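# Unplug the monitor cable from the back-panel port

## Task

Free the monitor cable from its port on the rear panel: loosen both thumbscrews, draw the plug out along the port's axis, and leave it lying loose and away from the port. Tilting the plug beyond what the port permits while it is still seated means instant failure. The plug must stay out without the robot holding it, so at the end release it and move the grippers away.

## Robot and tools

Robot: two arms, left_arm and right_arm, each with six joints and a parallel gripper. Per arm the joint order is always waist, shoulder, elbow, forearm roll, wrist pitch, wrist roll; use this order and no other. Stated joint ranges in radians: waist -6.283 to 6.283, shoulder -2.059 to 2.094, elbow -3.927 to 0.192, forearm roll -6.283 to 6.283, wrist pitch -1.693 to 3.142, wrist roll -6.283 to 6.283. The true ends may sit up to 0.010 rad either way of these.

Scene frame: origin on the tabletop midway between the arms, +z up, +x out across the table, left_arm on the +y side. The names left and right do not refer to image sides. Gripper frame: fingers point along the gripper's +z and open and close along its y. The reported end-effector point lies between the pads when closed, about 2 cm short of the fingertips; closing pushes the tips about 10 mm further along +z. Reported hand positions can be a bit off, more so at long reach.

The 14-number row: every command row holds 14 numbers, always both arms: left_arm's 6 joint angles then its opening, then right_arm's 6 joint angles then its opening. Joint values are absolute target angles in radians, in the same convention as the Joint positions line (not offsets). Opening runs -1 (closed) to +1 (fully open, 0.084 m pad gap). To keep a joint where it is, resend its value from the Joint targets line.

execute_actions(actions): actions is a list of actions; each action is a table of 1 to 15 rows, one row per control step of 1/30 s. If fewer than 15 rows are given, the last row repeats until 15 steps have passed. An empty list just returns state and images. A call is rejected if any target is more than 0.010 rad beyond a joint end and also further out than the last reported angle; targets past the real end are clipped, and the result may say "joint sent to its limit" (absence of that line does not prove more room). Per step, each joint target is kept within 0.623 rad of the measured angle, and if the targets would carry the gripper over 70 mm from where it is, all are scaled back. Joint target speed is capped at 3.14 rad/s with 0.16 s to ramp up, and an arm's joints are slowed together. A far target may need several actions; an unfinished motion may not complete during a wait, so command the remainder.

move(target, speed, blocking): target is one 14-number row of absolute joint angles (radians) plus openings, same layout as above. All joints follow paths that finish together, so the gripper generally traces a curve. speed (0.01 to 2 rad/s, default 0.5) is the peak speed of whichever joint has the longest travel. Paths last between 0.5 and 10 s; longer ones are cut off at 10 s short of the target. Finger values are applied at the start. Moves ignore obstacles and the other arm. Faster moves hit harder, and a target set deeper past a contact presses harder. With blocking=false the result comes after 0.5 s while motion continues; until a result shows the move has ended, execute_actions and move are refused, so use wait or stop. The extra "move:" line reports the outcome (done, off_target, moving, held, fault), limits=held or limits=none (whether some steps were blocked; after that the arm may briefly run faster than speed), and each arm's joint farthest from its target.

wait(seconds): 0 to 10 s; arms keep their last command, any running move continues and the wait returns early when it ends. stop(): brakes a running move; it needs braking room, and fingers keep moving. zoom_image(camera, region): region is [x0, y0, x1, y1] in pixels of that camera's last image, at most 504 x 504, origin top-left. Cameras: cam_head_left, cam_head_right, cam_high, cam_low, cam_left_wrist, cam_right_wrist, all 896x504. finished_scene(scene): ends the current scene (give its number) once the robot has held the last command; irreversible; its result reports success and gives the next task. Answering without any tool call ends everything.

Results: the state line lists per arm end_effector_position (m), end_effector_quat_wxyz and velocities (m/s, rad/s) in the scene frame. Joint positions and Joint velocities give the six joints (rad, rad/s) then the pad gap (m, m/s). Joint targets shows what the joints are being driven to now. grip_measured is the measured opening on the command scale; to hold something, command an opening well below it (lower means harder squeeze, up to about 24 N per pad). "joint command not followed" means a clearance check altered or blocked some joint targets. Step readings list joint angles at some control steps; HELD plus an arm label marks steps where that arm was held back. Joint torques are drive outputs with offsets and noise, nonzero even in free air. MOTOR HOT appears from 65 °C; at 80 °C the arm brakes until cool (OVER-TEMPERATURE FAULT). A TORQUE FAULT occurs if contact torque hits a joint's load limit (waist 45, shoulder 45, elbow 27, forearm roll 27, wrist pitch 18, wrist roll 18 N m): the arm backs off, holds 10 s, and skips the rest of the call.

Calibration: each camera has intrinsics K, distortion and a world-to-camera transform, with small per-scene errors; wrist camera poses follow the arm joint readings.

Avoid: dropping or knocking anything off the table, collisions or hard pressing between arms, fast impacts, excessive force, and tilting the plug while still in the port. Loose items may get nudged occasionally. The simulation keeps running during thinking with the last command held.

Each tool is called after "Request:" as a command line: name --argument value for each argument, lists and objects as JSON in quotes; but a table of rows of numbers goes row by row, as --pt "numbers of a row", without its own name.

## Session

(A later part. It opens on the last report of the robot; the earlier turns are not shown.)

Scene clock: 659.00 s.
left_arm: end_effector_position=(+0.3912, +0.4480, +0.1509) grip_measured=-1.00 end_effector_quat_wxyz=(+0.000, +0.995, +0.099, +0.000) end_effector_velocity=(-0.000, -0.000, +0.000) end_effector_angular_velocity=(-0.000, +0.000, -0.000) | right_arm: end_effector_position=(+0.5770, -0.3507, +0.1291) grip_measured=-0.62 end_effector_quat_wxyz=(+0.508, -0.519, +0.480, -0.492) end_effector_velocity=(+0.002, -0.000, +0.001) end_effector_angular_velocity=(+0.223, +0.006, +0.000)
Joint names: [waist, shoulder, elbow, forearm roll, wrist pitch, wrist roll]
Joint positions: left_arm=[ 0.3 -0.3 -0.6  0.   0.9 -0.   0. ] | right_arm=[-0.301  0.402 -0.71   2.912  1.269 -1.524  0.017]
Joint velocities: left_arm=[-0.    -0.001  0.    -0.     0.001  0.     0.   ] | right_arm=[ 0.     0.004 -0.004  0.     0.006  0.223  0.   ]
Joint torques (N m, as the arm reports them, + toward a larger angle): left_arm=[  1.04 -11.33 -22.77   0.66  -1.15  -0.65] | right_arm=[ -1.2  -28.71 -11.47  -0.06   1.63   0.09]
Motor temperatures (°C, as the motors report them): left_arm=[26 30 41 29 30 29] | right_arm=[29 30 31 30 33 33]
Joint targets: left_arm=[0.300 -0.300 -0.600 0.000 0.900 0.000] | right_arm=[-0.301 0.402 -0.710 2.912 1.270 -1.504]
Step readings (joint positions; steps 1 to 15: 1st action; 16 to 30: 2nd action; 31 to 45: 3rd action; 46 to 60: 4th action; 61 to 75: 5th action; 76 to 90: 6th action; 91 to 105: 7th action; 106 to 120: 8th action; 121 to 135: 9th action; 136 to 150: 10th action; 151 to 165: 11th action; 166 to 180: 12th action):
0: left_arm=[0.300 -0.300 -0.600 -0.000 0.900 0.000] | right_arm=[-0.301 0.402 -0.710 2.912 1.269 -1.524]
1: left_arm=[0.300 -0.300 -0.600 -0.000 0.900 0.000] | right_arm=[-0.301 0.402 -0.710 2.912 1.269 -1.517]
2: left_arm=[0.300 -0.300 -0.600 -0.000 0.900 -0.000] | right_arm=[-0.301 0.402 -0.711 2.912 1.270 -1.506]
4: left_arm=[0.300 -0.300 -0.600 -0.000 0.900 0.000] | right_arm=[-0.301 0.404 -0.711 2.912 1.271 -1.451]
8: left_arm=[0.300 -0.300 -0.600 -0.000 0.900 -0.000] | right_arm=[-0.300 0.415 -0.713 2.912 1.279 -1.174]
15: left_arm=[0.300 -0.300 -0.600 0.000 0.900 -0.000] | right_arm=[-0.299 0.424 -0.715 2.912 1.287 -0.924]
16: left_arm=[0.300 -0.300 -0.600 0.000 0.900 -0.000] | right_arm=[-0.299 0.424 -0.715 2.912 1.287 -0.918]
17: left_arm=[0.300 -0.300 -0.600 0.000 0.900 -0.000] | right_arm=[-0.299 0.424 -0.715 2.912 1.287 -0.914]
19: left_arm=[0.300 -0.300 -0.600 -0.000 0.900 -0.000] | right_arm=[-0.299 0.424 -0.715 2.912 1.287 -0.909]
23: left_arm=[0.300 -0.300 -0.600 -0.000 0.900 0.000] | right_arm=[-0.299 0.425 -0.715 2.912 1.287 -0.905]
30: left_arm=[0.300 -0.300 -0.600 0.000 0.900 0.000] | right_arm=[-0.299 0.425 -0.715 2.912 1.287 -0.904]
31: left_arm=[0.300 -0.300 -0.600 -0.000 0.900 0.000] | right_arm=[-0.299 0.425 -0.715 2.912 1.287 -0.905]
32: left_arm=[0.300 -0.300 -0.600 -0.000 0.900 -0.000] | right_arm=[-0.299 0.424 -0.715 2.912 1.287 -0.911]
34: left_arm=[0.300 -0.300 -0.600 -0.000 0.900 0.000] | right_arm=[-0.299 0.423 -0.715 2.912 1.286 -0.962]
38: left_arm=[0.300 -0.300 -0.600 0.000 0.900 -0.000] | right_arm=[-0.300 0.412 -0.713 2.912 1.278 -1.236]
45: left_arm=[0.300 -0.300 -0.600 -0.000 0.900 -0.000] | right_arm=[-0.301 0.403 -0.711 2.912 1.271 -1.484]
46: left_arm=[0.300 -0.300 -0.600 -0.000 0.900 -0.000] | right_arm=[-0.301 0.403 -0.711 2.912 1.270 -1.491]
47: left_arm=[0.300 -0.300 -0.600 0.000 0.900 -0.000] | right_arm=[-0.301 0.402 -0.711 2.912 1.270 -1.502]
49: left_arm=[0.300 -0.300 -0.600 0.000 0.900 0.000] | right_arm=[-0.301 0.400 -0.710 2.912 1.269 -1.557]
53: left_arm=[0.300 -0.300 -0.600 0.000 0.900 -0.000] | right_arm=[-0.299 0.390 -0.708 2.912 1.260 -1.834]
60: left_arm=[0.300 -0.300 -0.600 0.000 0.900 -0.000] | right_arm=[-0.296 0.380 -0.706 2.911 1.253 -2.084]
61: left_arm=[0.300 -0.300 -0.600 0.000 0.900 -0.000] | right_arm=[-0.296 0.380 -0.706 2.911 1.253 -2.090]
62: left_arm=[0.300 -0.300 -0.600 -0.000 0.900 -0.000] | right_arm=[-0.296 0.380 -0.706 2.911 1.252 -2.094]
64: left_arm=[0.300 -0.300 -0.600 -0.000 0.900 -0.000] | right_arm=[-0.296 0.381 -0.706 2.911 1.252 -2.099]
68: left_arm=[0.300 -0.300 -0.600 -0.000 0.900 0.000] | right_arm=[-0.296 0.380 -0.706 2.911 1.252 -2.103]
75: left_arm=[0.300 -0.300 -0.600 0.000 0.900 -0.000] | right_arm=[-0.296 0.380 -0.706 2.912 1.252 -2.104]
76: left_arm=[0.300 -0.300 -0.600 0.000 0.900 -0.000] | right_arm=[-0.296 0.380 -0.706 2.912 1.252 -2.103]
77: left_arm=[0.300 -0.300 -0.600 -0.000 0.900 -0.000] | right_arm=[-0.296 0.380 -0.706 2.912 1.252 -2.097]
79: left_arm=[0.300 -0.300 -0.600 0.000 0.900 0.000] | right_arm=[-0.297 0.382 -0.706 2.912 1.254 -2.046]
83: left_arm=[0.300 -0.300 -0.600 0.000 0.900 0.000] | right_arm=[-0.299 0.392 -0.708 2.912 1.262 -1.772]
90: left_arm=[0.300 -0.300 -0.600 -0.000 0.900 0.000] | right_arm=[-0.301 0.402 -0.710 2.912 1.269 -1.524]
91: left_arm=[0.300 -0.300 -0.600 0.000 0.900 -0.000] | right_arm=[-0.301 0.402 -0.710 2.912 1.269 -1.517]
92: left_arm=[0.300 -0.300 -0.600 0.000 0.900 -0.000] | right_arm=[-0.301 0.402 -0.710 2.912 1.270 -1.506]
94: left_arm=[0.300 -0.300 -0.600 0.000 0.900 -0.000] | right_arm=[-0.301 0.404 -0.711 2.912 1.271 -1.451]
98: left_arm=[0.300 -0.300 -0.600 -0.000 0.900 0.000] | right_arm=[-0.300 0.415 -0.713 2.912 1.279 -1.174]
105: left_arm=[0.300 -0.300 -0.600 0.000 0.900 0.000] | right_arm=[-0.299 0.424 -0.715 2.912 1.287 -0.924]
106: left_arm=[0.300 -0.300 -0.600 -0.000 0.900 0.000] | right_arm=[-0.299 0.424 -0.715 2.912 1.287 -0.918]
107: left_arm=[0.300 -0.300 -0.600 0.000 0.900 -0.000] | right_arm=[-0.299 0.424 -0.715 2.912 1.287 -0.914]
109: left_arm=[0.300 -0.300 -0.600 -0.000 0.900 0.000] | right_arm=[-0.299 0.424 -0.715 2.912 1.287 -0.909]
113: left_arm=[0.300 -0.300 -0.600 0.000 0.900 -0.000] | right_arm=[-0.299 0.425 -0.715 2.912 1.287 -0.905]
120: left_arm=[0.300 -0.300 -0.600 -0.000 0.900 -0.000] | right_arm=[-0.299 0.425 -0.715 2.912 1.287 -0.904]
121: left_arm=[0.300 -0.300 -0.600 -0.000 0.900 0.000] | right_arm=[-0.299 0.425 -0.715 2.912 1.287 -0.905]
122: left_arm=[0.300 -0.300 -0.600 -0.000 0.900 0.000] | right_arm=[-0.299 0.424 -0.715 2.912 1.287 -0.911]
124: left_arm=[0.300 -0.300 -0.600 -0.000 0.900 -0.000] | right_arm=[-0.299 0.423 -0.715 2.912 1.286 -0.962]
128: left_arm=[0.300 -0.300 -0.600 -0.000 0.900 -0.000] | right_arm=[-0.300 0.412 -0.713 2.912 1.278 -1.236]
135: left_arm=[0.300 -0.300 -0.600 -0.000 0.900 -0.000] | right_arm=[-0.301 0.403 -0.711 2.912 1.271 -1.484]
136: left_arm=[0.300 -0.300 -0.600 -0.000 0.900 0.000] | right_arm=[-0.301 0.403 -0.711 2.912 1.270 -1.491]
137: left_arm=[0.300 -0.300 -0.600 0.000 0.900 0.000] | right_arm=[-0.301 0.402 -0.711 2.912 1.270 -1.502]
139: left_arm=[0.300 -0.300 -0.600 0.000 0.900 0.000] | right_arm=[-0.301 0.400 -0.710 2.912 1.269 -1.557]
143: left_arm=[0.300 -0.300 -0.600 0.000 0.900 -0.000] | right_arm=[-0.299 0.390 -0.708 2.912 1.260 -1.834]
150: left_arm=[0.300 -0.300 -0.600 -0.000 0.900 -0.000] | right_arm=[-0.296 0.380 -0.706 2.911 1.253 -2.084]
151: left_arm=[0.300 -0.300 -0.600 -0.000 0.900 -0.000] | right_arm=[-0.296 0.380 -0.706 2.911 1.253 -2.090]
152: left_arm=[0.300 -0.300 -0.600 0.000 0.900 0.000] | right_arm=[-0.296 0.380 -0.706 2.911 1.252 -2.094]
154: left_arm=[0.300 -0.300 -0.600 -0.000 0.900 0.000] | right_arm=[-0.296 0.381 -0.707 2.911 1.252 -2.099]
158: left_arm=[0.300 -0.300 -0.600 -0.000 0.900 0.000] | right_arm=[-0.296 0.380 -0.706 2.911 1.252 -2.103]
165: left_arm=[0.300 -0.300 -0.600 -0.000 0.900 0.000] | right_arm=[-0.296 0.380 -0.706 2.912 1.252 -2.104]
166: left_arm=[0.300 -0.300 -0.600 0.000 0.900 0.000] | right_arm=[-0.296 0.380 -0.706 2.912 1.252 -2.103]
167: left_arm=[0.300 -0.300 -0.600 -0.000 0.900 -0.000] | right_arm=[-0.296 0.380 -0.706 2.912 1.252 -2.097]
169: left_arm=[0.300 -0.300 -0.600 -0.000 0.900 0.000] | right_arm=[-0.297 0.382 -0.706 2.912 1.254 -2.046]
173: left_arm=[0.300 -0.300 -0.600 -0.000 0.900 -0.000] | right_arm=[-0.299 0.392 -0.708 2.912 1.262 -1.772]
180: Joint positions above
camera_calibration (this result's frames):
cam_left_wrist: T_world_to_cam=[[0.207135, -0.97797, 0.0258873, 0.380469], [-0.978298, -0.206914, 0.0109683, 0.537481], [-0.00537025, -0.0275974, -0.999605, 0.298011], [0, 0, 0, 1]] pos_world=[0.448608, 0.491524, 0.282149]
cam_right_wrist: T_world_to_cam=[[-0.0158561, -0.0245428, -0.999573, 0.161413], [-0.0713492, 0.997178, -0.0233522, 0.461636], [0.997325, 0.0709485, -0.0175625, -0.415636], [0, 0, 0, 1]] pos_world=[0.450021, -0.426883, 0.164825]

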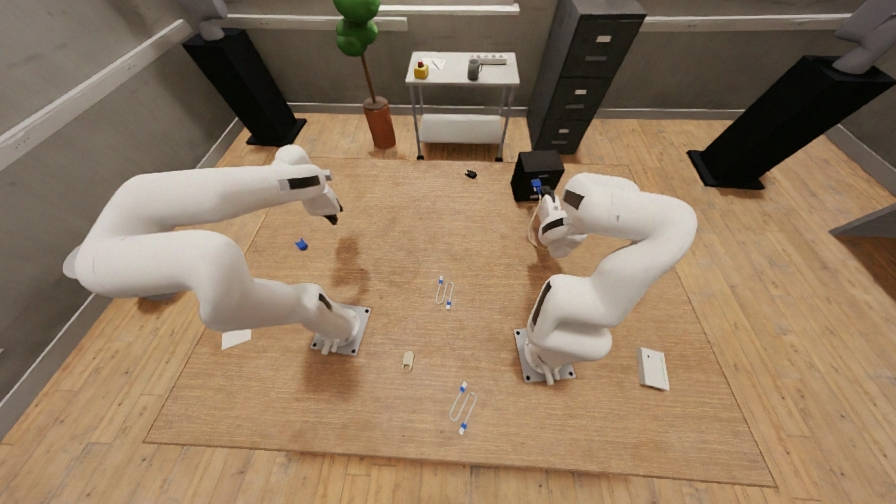

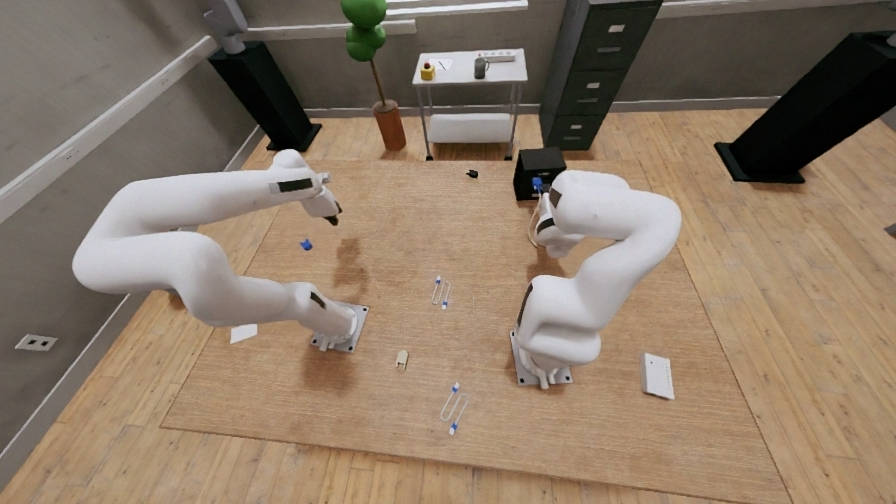

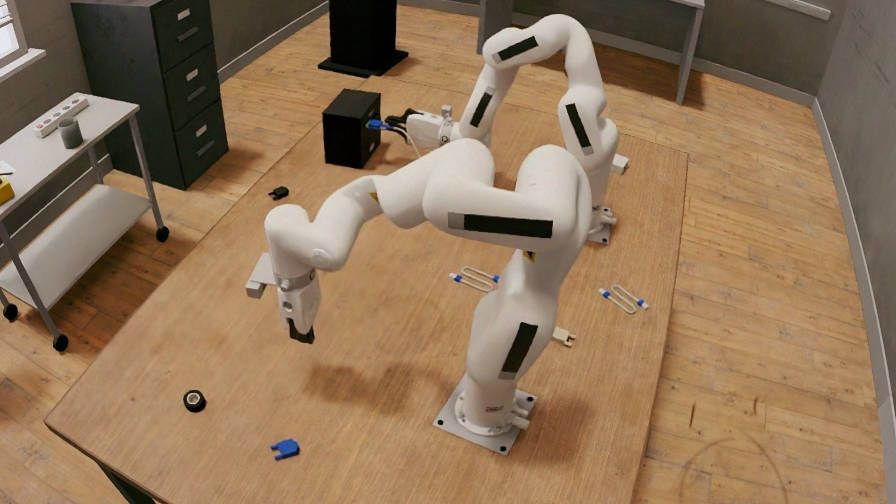

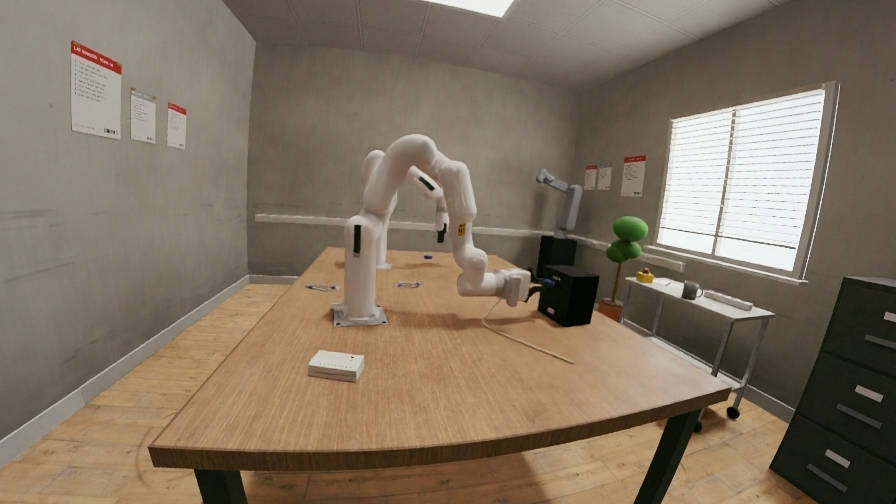

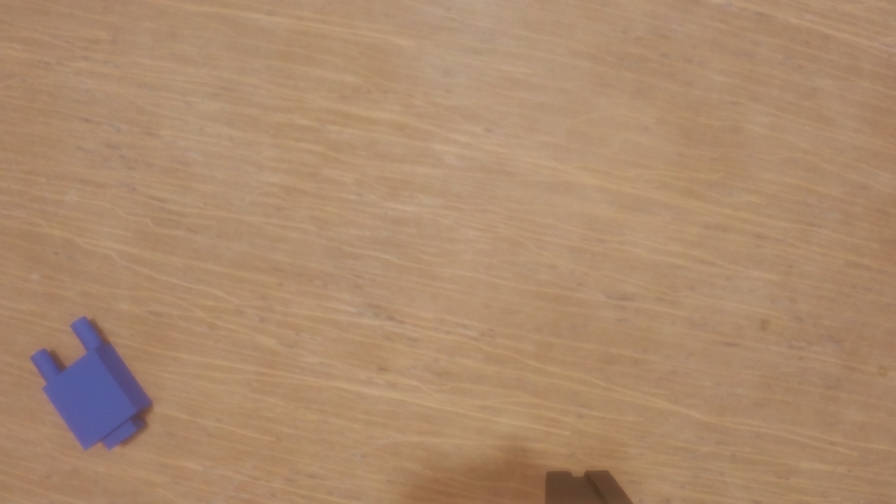

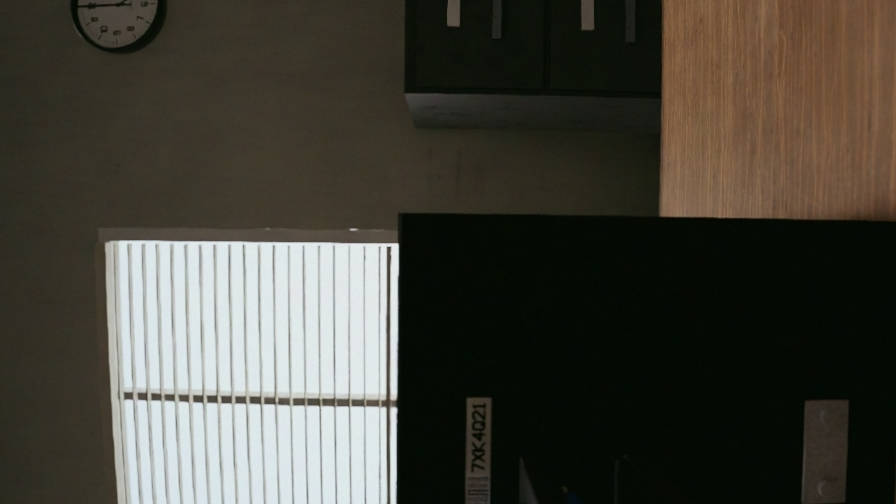

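Request:
execute_actions --actions '[[[0.3,-0.3,-0.6,0,0.9,0,-1,-0.325,0.4023,-0.7105,2.9116,1.2698,-1.504,-0.6]],[[0.3,-0.3,-0.6,0,0.9,0,-1,-0.335,0.307,-0.545,2.9116,1.34,-1.504,-0.6]],[[0.3,-0.3,-0.6,0,0.9,0,-1,-0.335,0.177,-0.518,2.9116,1.24,-2.1,-0.6]],[[0.3,-0.3,-0.6,0,0.9,0,-1,-0.283,0.177,-0.518,2.9116,1.24,-2.7,0.1]],[[0.3,-0.3,-0.6,0,0.9,0,-1,-0.283,0.177,-0.518,2.9116,1.24,-3.075,0.1]],[[0.3,-0.3,-0.6,0,0.9,0,-1,-0.283,0.242,-0.531,2.9116,1.29,-3.075,0.1]],[[0.3,-0.3,-0.6,0,0.9,0,-1,-0.283,0.307,-0.545,2.9116,1.34,-3.075,0.1]],[[0.3,-0.3,-0.6,0,0.9,0,-1,-0.283,0.307,-0.545,2.9116,1.34,-3.075,0.1]]]'

Request:
move --target '[0.3,-0.3,-0.6,0,0.9,0,-1,-0.261,0.395,-0.6957,2.9116,1.2778,-3.075,0.1]' --speed 0.1

Scene clock: 678.43 s.
left_arm: end_effector_position=(+0.3912, +0.4480, +0.1509) grip_measured=-1.00 end_effector_quat_wxyz=(+0.000, +0.995, +0.099, +0.000) end_effector_velocity=(+0.000, -0.000, +0.001) end_effector_angular_velocity=(+0.001, -0.002, -0.001) | right_arm: end_effector_position=(+0.5329, -0.3314, +0.1319) grip_measured=+0.09 end_effector_quat_wxyz=(-0.032, +0.706, +0.023, +0.707) end_effector_velocity=(+0.000, +0.001, +0.001) end_effector_angular_velocity=(-0.002, -0.002, +0.002)
Joint names: [waist, shoulder, elbow, forearm roll, wrist pitch, wrist roll]
Joint positions: left_arm=[ 0.3 -0.3 -0.6 -0.   0.9 -0.   0. ] | right_arm=[-0.283  0.307 -0.545  2.912  1.34  -3.075  0.048]
Joint velocities: left_arm=[-0.    -0.002 -0.     0.     0.     0.     0.   ] | right_arm=[ 0.001 -0.001  0.    -0.     0.001 -0.001  0.   ]
Joint torques (N m, as the arm reports them, + toward a larger angle): left_arm=[  0.59 -11.27 -22.95   0.02  -1.48  -0.6 ] | right_arm=[ -1.53 -25.63 -10.41  -0.31   1.49   0.44]
Motor temperatures (°C, as the motors report them): left_arm=[26 30 41 29 30 29] | right_arm=[29 30 31 30 33 33]
Joint targets: left_arm=[0.300 -0.300 -0.600 0.000 0.900 0.000] | right_arm=[-0.283 0.307 -0.545 2.912 1.340 -3.075]
Step readings (joint positions; steps 1 to 15: 1st action; 16 to 30: 2nd action; 31 to 45: 3rd action; 46 to 60: 4th action; 61 to 75: 5th action; 76 to 90: 6th action; 91 to 105: 7th action; 106 to 120: 8th action):
0: left_arm=[0.300 -0.300 -0.600 -0.000 0.900 0.000] | right_arm=[-0.301 0.402 -0.711 2.912 1.270 -1.504]
1: left_arm=[0.300 -0.300 -0.600 0.000 0.900 0.000] | right_arm=[-0.301 0.402 -0.710 2.912 1.270 -1.504]
2: left_arm=[0.300 -0.300 -0.600 -0.000 0.900 -0.000] | right_arm=[-0.305 0.402 -0.710 2.911 1.270 -1.504]
4: left_arm=[0.300 -0.300 -0.600 -0.000 0.900 -0.000] | right_arm=[-0.317 0.402 -0.711 2.912 1.270 -1.504]
8: left_arm=[0.300 -0.300 -0.600 0.000 0.900 0.000] | right_arm=[-0.324 0.402 -0.711 2.912 1.270 -1.504]
15: left_arm=[0.300 -0.300 -0.600 -0.000 0.900 0.000] | right_arm=[-0.325 0.402 -0.711 2.912 1.270 -1.504]
16: left_arm=[0.300 -0.300 -0.600 0.000 0.900 -0.000] | right_arm=[-0.325 0.402 -0.710 2.912 1.270 -1.504]
17: left_arm=[0.300 -0.300 -0.600 -0.000 0.900 -0.000] | right_arm=[-0.325 0.399 -0.705 2.912 1.273 -1.504]
19: left_arm=[0.300 -0.300 -0.600 -0.000 0.900 0.000] | right_arm=[-0.328 0.372 -0.660 2.912 1.294 -1.504]
23: left_arm=[0.300 -0.300 -0.600 0.000 0.900 0.000] | right_arm=[-0.334 0.320 -0.565 2.911 1.329 -1.504]
30: left_arm=[0.300 -0.300 -0.600 -0.000 0.900 -0.000] | right_arm=[-0.335 0.308 -0.547 2.912 1.339 -1.504]
31: left_arm=[0.300 -0.300 -0.600 0.000 0.900 -0.000] | right_arm=[-0.335 0.308 -0.547 2.912 1.339 -1.505]
32: left_arm=[0.300 -0.300 -0.600 -0.000 0.900 -0.000] | right_arm=[-0.335 0.307 -0.546 2.912 1.338 -1.511]
34: left_arm=[0.300 -0.300 -0.600 -0.000 0.900 0.000] | right_arm=[-0.335 0.296 -0.543 2.912 1.330 -1.562]
38: left_arm=[0.300 -0.300 -0.600 -0.000 0.900 0.000] | right_arm=[-0.335 0.235 -0.530 2.912 1.284 -1.835]
45: left_arm=[0.300 -0.300 -0.600 -0.000 0.900 0.000] | right_arm=[-0.335 0.181 -0.519 2.912 1.243 -2.080]
46: left_arm=[0.300 -0.300 -0.600 0.000 0.900 0.000] | right_arm=[-0.335 0.180 -0.518 2.912 1.242 -2.087]
47: left_arm=[0.300 -0.300 -0.600 -0.000 0.900 0.000] | right_arm=[-0.335 0.179 -0.518 2.912 1.241 -2.098]
49: left_arm=[0.300 -0.300 -0.600 -0.000 0.900 0.000] | right_arm=[-0.331 0.178 -0.518 2.912 1.241 -2.153]
53: left_arm=[0.300 -0.300 -0.600 -0.000 0.900 0.000] | right_arm=[-0.306 0.178 -0.518 2.912 1.240 -2.430]
60: left_arm=[0.300 -0.300 -0.600 -0.000 0.900 0.000] | right_arm=[-0.285 0.177 -0.518 2.912 1.240 -2.680]
61: left_arm=[0.300 -0.300 -0.600 -0.000 0.900 0.000] | right_arm=[-0.284 0.177 -0.518 2.912 1.240 -2.687]
62: left_arm=[0.300 -0.300 -0.600 -0.000 0.900 -0.000] | right_arm=[-0.284 0.177 -0.518 2.912 1.240 -2.698]
64: left_arm=[0.300 -0.300 -0.600 -0.000 0.900 -0.000] | right_arm=[-0.284 0.177 -0.518 2.912 1.240 -2.753]
68: left_arm=[0.300 -0.300 -0.600 -0.000 0.900 0.000] | right_arm=[-0.283 0.177 -0.518 2.912 1.240 -2.967]
75: left_arm=[0.300 -0.300 -0.600 -0.000 0.900 0.000] | right_arm=[-0.283 0.177 -0.518 2.912 1.240 -3.067]
76: left_arm=[0.300 -0.300 -0.600 -0.000 0.900 0.000] | right_arm=[-0.283 0.177 -0.518 2.912 1.241 -3.070]
77: left_arm=[0.300 -0.300 -0.600 0.000 0.900 -0.000] | right_arm=[-0.283 0.182 -0.520 2.912 1.246 -3.071]
79: left_arm=[0.300 -0.300 -0.600 0.000 0.900 0.000] | right_arm=[-0.283 0.211 -0.526 2.912 1.268 -3.073]
83: left_arm=[0.300 -0.300 -0.600 -0.000 0.900 0.000] | right_arm=[-0.283 0.238 -0.529 2.912 1.285 -3.075]
90: left_arm=[0.300 -0.300 -0.600 0.000 0.900 0.000] | right_arm=[-0.283 0.241 -0.531 2.912 1.290 -3.075]
91: left_arm=[0.300 -0.300 -0.600 0.000 0.900 0.000] | right_arm=[-0.283 0.242 -0.531 2.912 1.290 -3.075]
92: left_arm=[0.300 -0.300 -0.600 -0.000 0.900 0.000] | right_arm=[-0.283 0.247 -0.533 2.912 1.296 -3.075]
94: left_arm=[0.300 -0.300 -0.600 -0.000 0.900 -0.000] | right_arm=[-0.283 0.276 -0.540 2.912 1.318 -3.075]
98: left_arm=[0.300 -0.300 -0.600 -0.000 0.900 0.000] | right_arm=[-0.283 0.302 -0.543 2.912 1.335 -3.075]
105: left_arm=[0.300 -0.300 -0.600 0.000 0.900 -0.000] | right_arm=[-0.283 0.306 -0.545 2.912 1.340 -3.075]
106: left_arm=[0.300 -0.300 -0.600 -0.000 0.900 -0.000] | right_arm=[-0.283 0.306 -0.545 2.912 1.340 -3.075]
107: left_arm=[0.300 -0.300 -0.600 -0.000 0.900 0.000] | right_arm=[-0.283 0.307 -0.545 2.912 1.340 -3.075]
109: left_arm=[0.300 -0.300 -0.600 -0.000 0.900 -0.000] | right_arm=[-0.283 0.307 -0.545 2.912 1.340 -3.075]
113: left_arm=[0.300 -0.300 -0.600 0.000 0.900 0.000] | right_arm=[-0.283 0.307 -0.545 2.912 1.340 -3.075]
120: Joint positions above
camera_calibration (this result's frames):
cam_left_wrist: T_world_to_cam=[[0.207136, -0.97797, 0.0258874, 0.380469], [-0.978298, -0.206915, 0.0109681, 0.537481], [-0.00536996, -0.0275975, -0.999605, 0.298011], [0, 0, 0, 1]] pos_world=[0.448608, 0.491524, 0.282149]
cam_right_wrist: T_world_to_cam=[[0.0609769, -0.998071, -0.0117048, -0.32985], [-0.0160109, 0.0107471, -0.999814, 0.211651], [0.998011, 0.0611529, -0.0153247, -0.376936], [0, 0, 0, 1]] pos_world=[0.399688, -0.308437, 0.201974]

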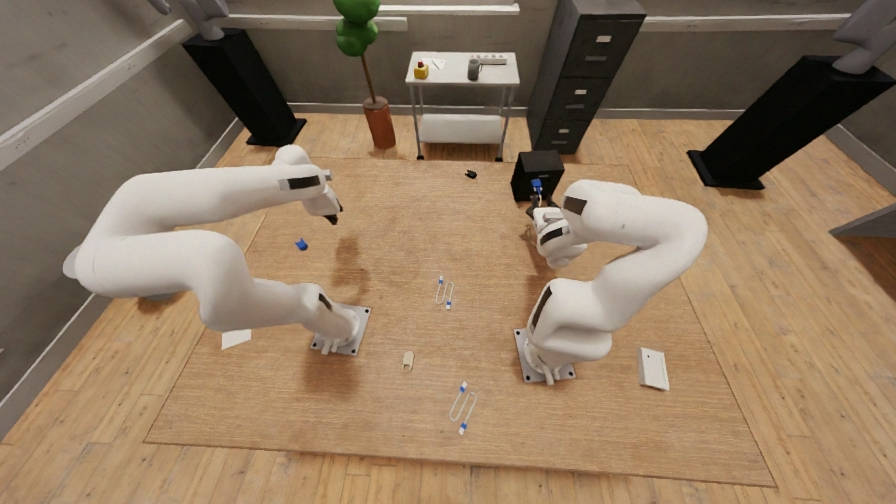

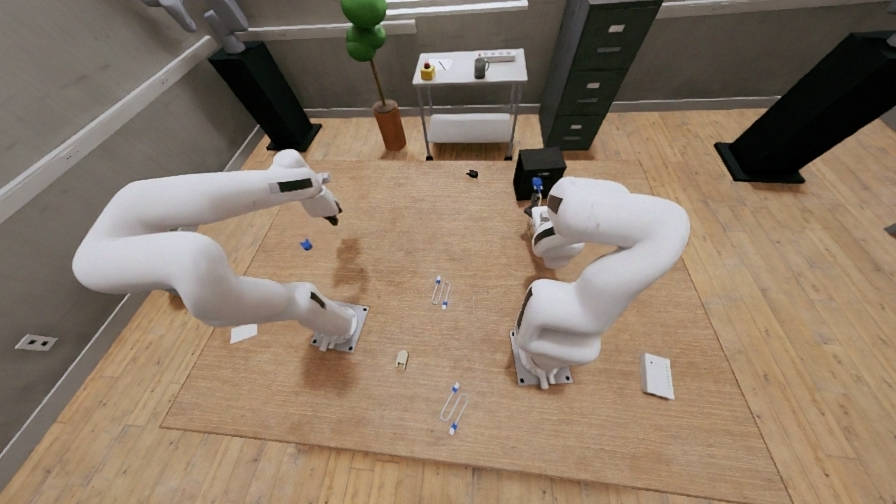

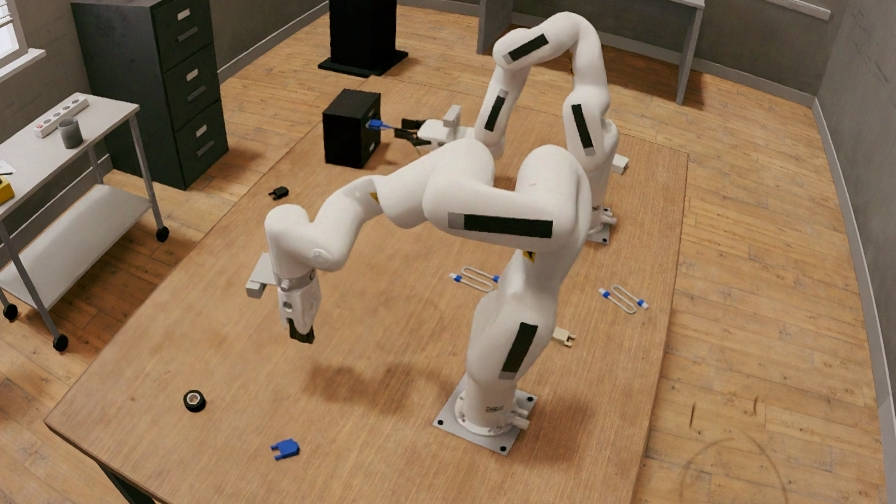

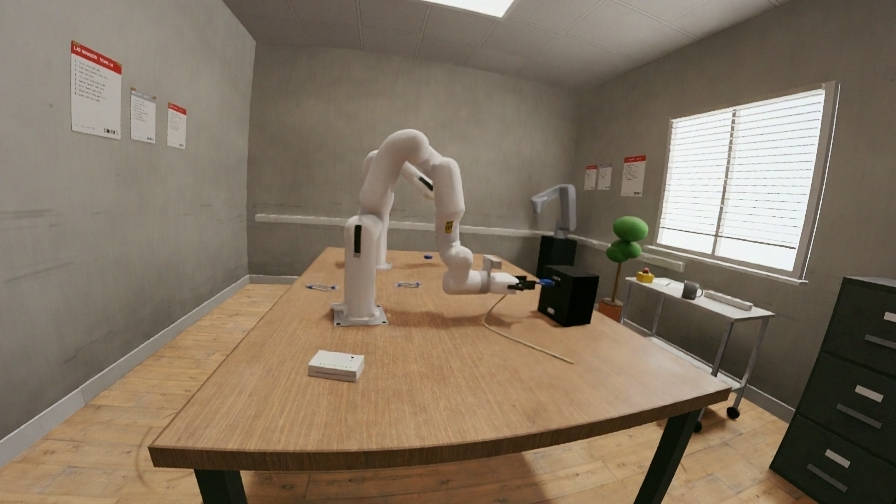

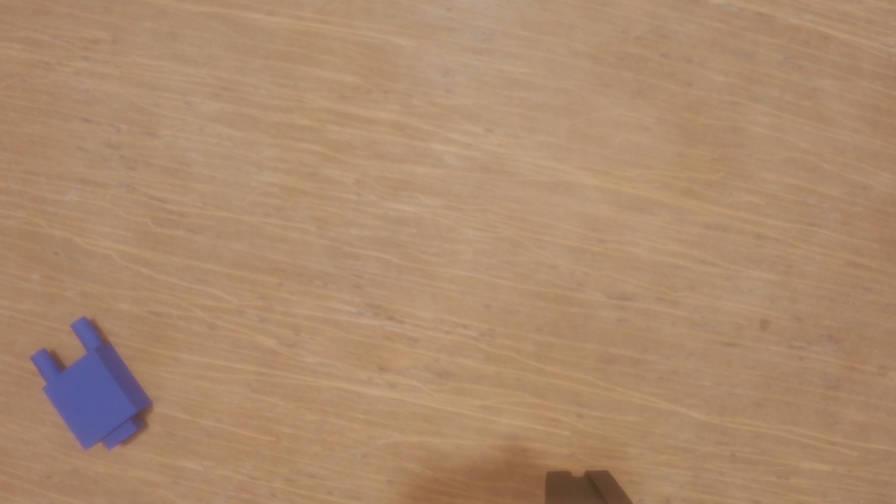

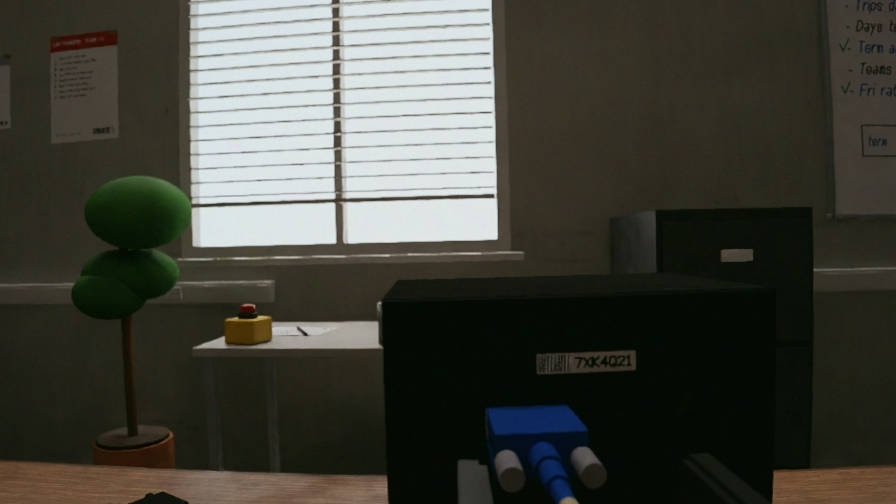

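Scene clock: 680.30 s.
left_arm: end_effector_position=(+0.3912, +0.4480, +0.1509) grip_measured=-1.00 end_effector_quat_wxyz=(+0.000, +0.995, +0.099, +0.000) end_effector_velocity=(-0.000, -0.000, +0.000) end_effector_angular_velocity=(-0.000, -0.000, -0.002) | right_arm: end_effector_position=(+0.5743, -0.3266, +0.1290) grip_measured=+0.09 end_effector_quat_wxyz=(-0.033, +0.706, +0.034, +0.706) end_effector_velocity=(+0.001, -0.000, +0.000) end_effector_angular_velocity=(+0.000, -0.001, +0.000)
Joint names: [waist, shoulder, elbow, forearm roll, wrist pitch, wrist roll]
Joint positions: left_arm=[ 0.3 -0.3 -0.6 -0.   0.9 -0.   0. ] | right_arm=[-0.261  0.395 -0.695  2.912  1.278 -3.075  0.048]
Joint velocities: left_arm=[-0.001 -0.001  0.    -0.     0.     0.001  0.   ] | right_arm=[-0.     0.001 -0.003 -0.    -0.001  0.     0.   ]
Joint torques (N m, as the arm reports them, + toward a larger angle): left_arm=[  0.29 -11.24 -23.22   0.54  -1.43  -0.6 ] | right_arm=[ -1.65 -28.54 -12.27  -0.12   1.56   0.43]
Motor temperatures (°C, as the motors report them): left_arm=[26 30 41 29 30 29] | right_arm=[29 30 31 30 33 33]
Joint targets: left_arm=[0.300 -0.300 -0.600 0.000 0.900 0.000] | right_arm=[-0.261 0.395 -0.696 2.912 1.278 -3.075]
move: done; limits=none; left_arm: farthest joint: the waist, 0.000 radians from its target (0.000 radians at the start); right_arm: farthest joint: the waist, 0.000 radians from its target (0.022 radians at the start)
camera_calibration (this result's frames):
cam_left_wrist: T_world_to_cam=[[0.207135, -0.97797, 0.0258875, 0.380469], [-0.978298, -0.206914, 0.010968, 0.537481], [-0.0053699, -0.0275975, -0.999605, 0.298011], [0, 0, 0, 1]] pos_world=[0.448608, 0.491524, 0.282149]
cam_right_wrist: T_world_to_cam=[[0.0791225, -0.996863, 0.00204322, -0.339431], [-0.0161202, -0.00332885, -0.999865, 0.204817], [0.996735, 0.0790789, -0.016333, -0.411871], [0, 0, 0, 1]] pos_world=[0.440685, -0.305114, 0.198756]

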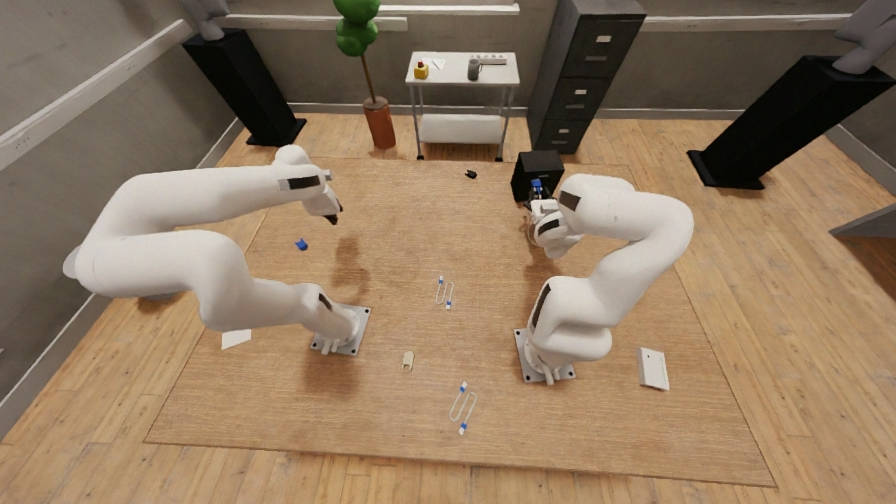

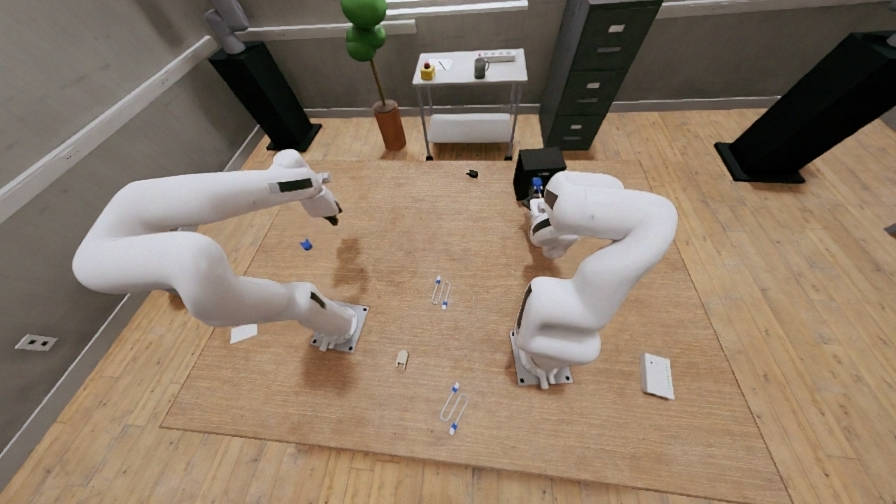

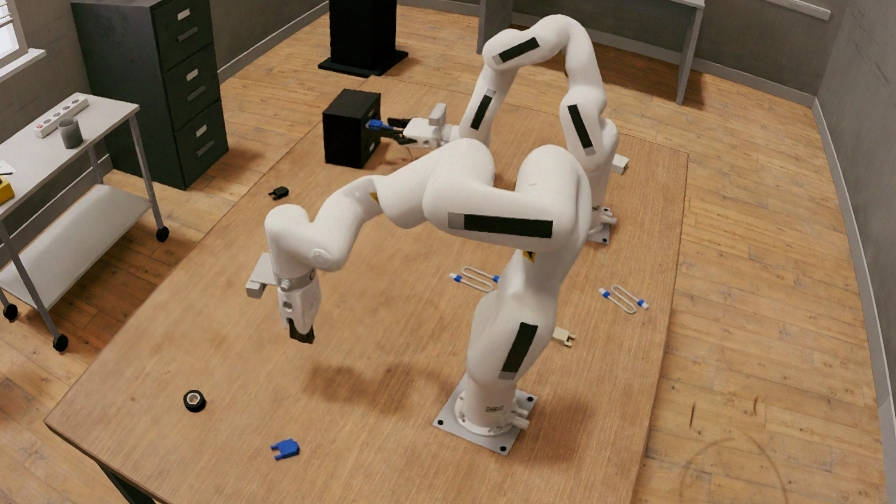

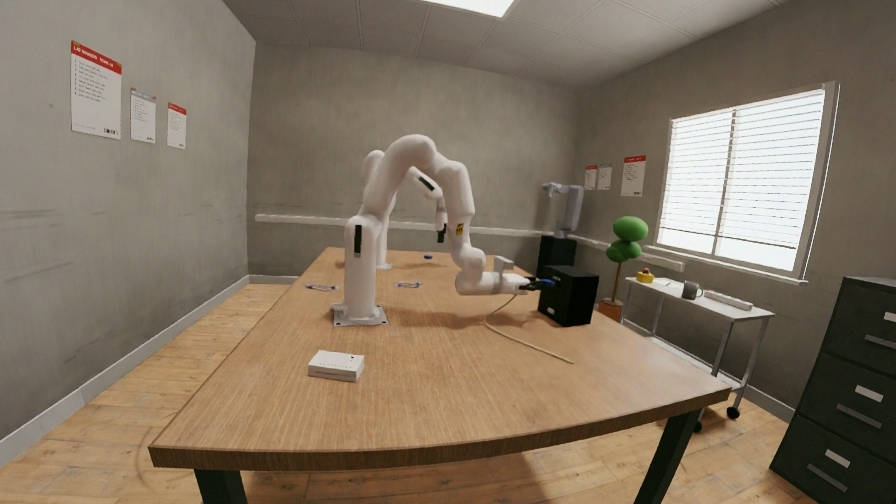

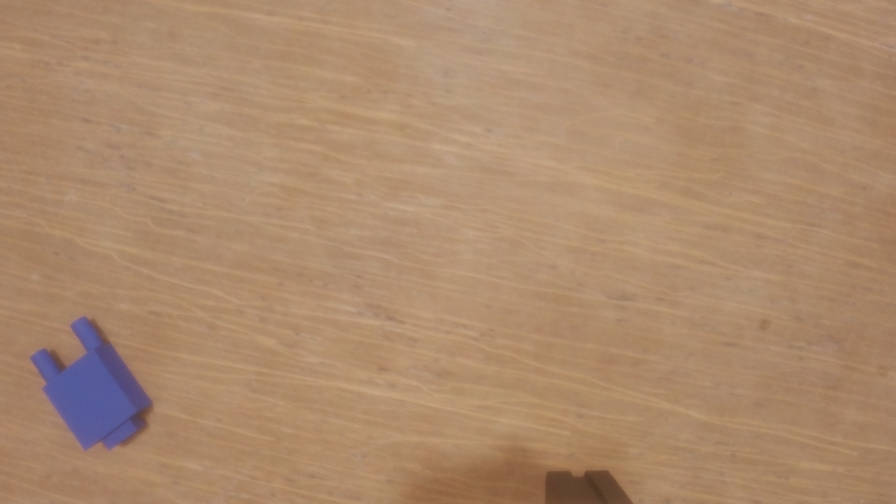

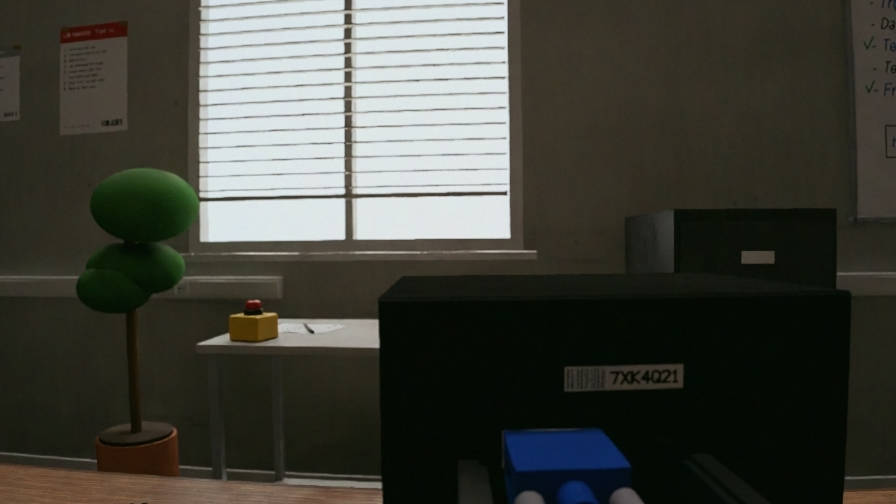

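Request:
move --target '[0.3,-0.3,-0.6,0,0.9,0,-1,-0.2472,0.449,-0.802,2.9116,1.2265,-3.064,0.1]' --speed 0.06

Scene clock: 695.40 s.
left_arm: end_effector_position=(+0.3912, +0.4480, +0.1509) grip_measured=-1.00 end_effector_quat_wxyz=(+0.000, +0.995, +0.099, +0.000) end_effector_velocity=(-0.000, -0.000, -0.000) end_effector_angular_velocity=(-0.000, +0.001, -0.000) | right_arm: end_effector_position=(+0.6026, -0.3234, +0.1288) grip_measured=+0.09 end_effector_quat_wxyz=(-0.037, +0.707, +0.038, +0.705) end_effector_velocity=(+0.001, +0.001, +0.000) end_effector_angular_velocity=(+0.000, -0.001, +0.001)
Joint names: [waist, shoulder, elbow, forearm roll, wrist pitch, wrist roll]
Joint positions: left_arm=[ 0.3 -0.3 -0.6  0.   0.9  0.   0. ] | right_arm=[-0.247  0.449 -0.801  2.911  1.226 -3.064  0.048]
Joint velocities: left_arm=[-0.     0.     0.001 -0.     0.     0.     0.   ] | right_arm=[ 0.002  0.001 -0.003  0.001 -0.001  0.     0.   ]
Joint torques (N m, as the arm reports them, + toward a larger angle): left_arm=[ -0.4  -11.56 -23.43   0.67  -1.22  -0.79] | right_arm=[ -0.94 -38.91 -26.54   0.27   3.83   0.67]
Motor temperatures (°C, as the motors report them): left_arm=[26 30 41 29 30 29] | right_arm=[29 30 32 30 33 33]
Joint targets: left_arm=[0.300 -0.300 -0.600 0.000 0.900 0.000] | right_arm=[-0.247 0.449 -0.802 2.912 1.226 -3.064]
move: done; limits=none; left_arm: farthest joint: the waist, 0.000 radians from its target (0.000 radians at the start); right_arm: farthest joint: the elbow, 0.001 radians from its target (0.106 radians at the start)
camera_calibration (this result's frames):
cam_left_wrist: T_world_to_cam=[[0.207135, -0.97797, 0.0258874, 0.380469], [-0.978298, -0.206914, 0.0109684, 0.537481], [-0.00537034, -0.0275975, -0.999605, 0.298011], [0, 0, 0, 1]] pos_world=[0.448608, 0.491524, 0.282149]
cam_right_wrist: T_world_to_cam=[[0.0892538, -0.996007, 0.00214246, -0.344337], [-0.0180726, -0.0037702, -0.99983, 0.206176], [0.995845, 0.0891999, -0.018337, -0.436264], [0, 0, 0, 1]] pos_world=[0.468911, -0.30327, 0.198879]

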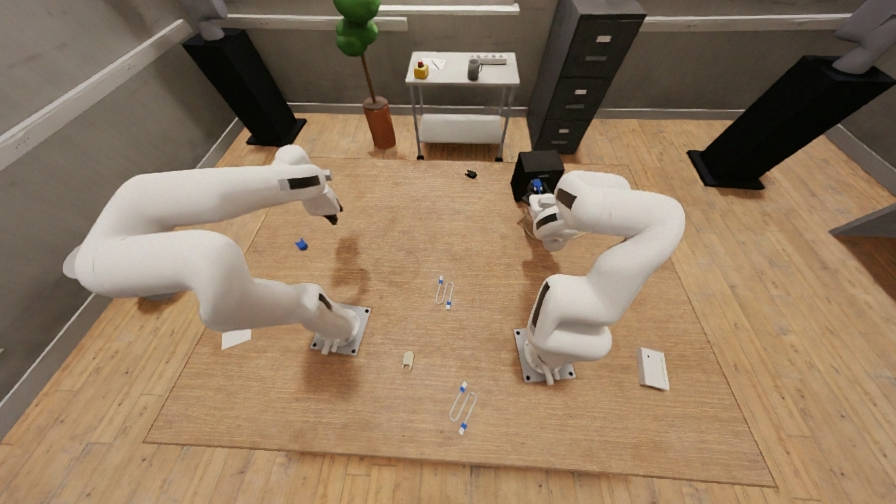

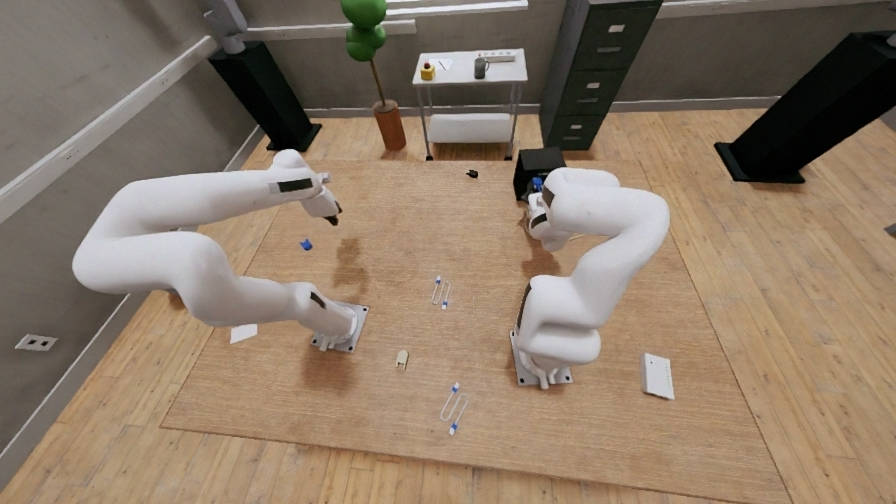

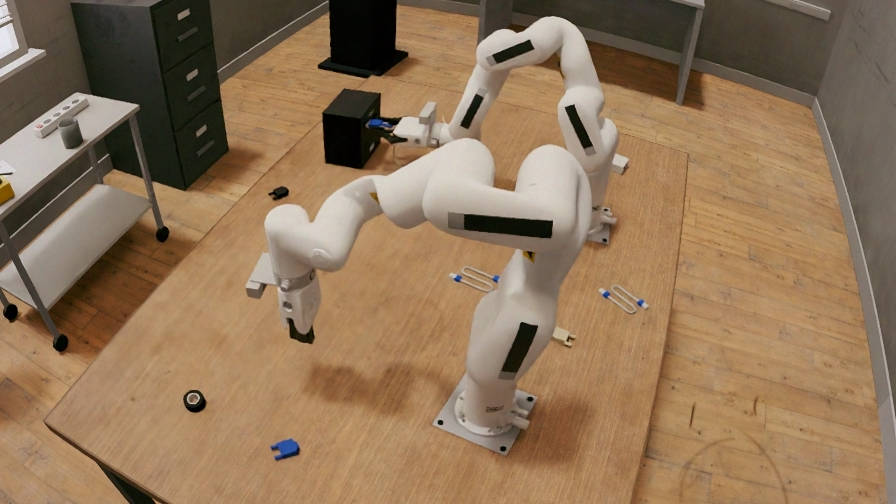

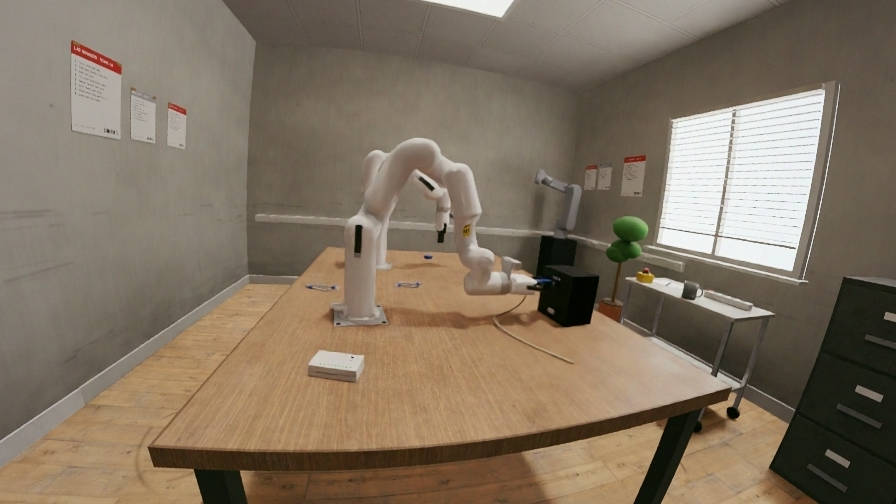

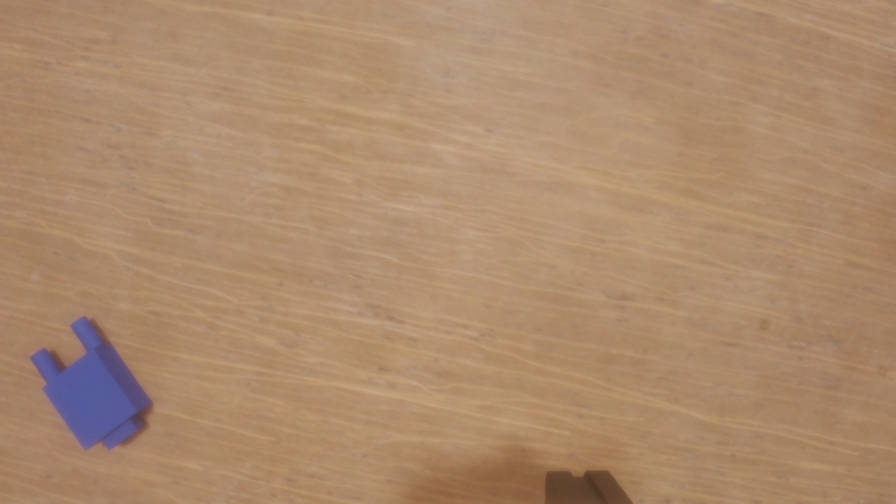

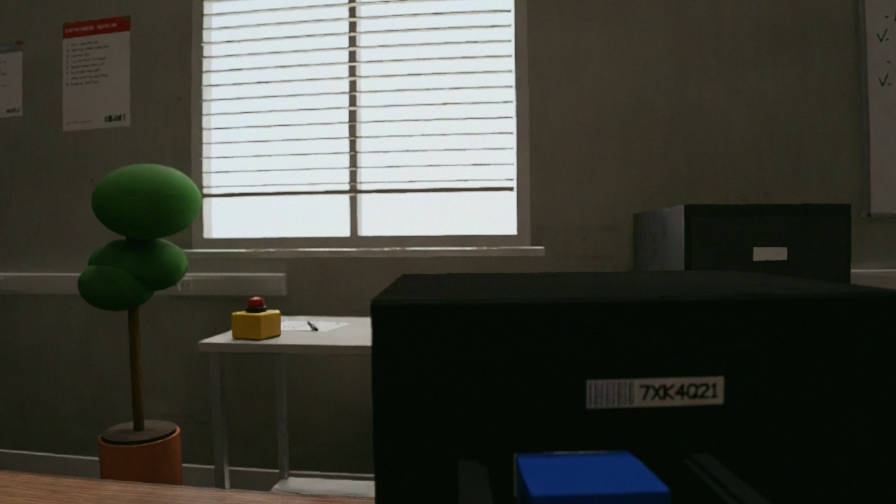

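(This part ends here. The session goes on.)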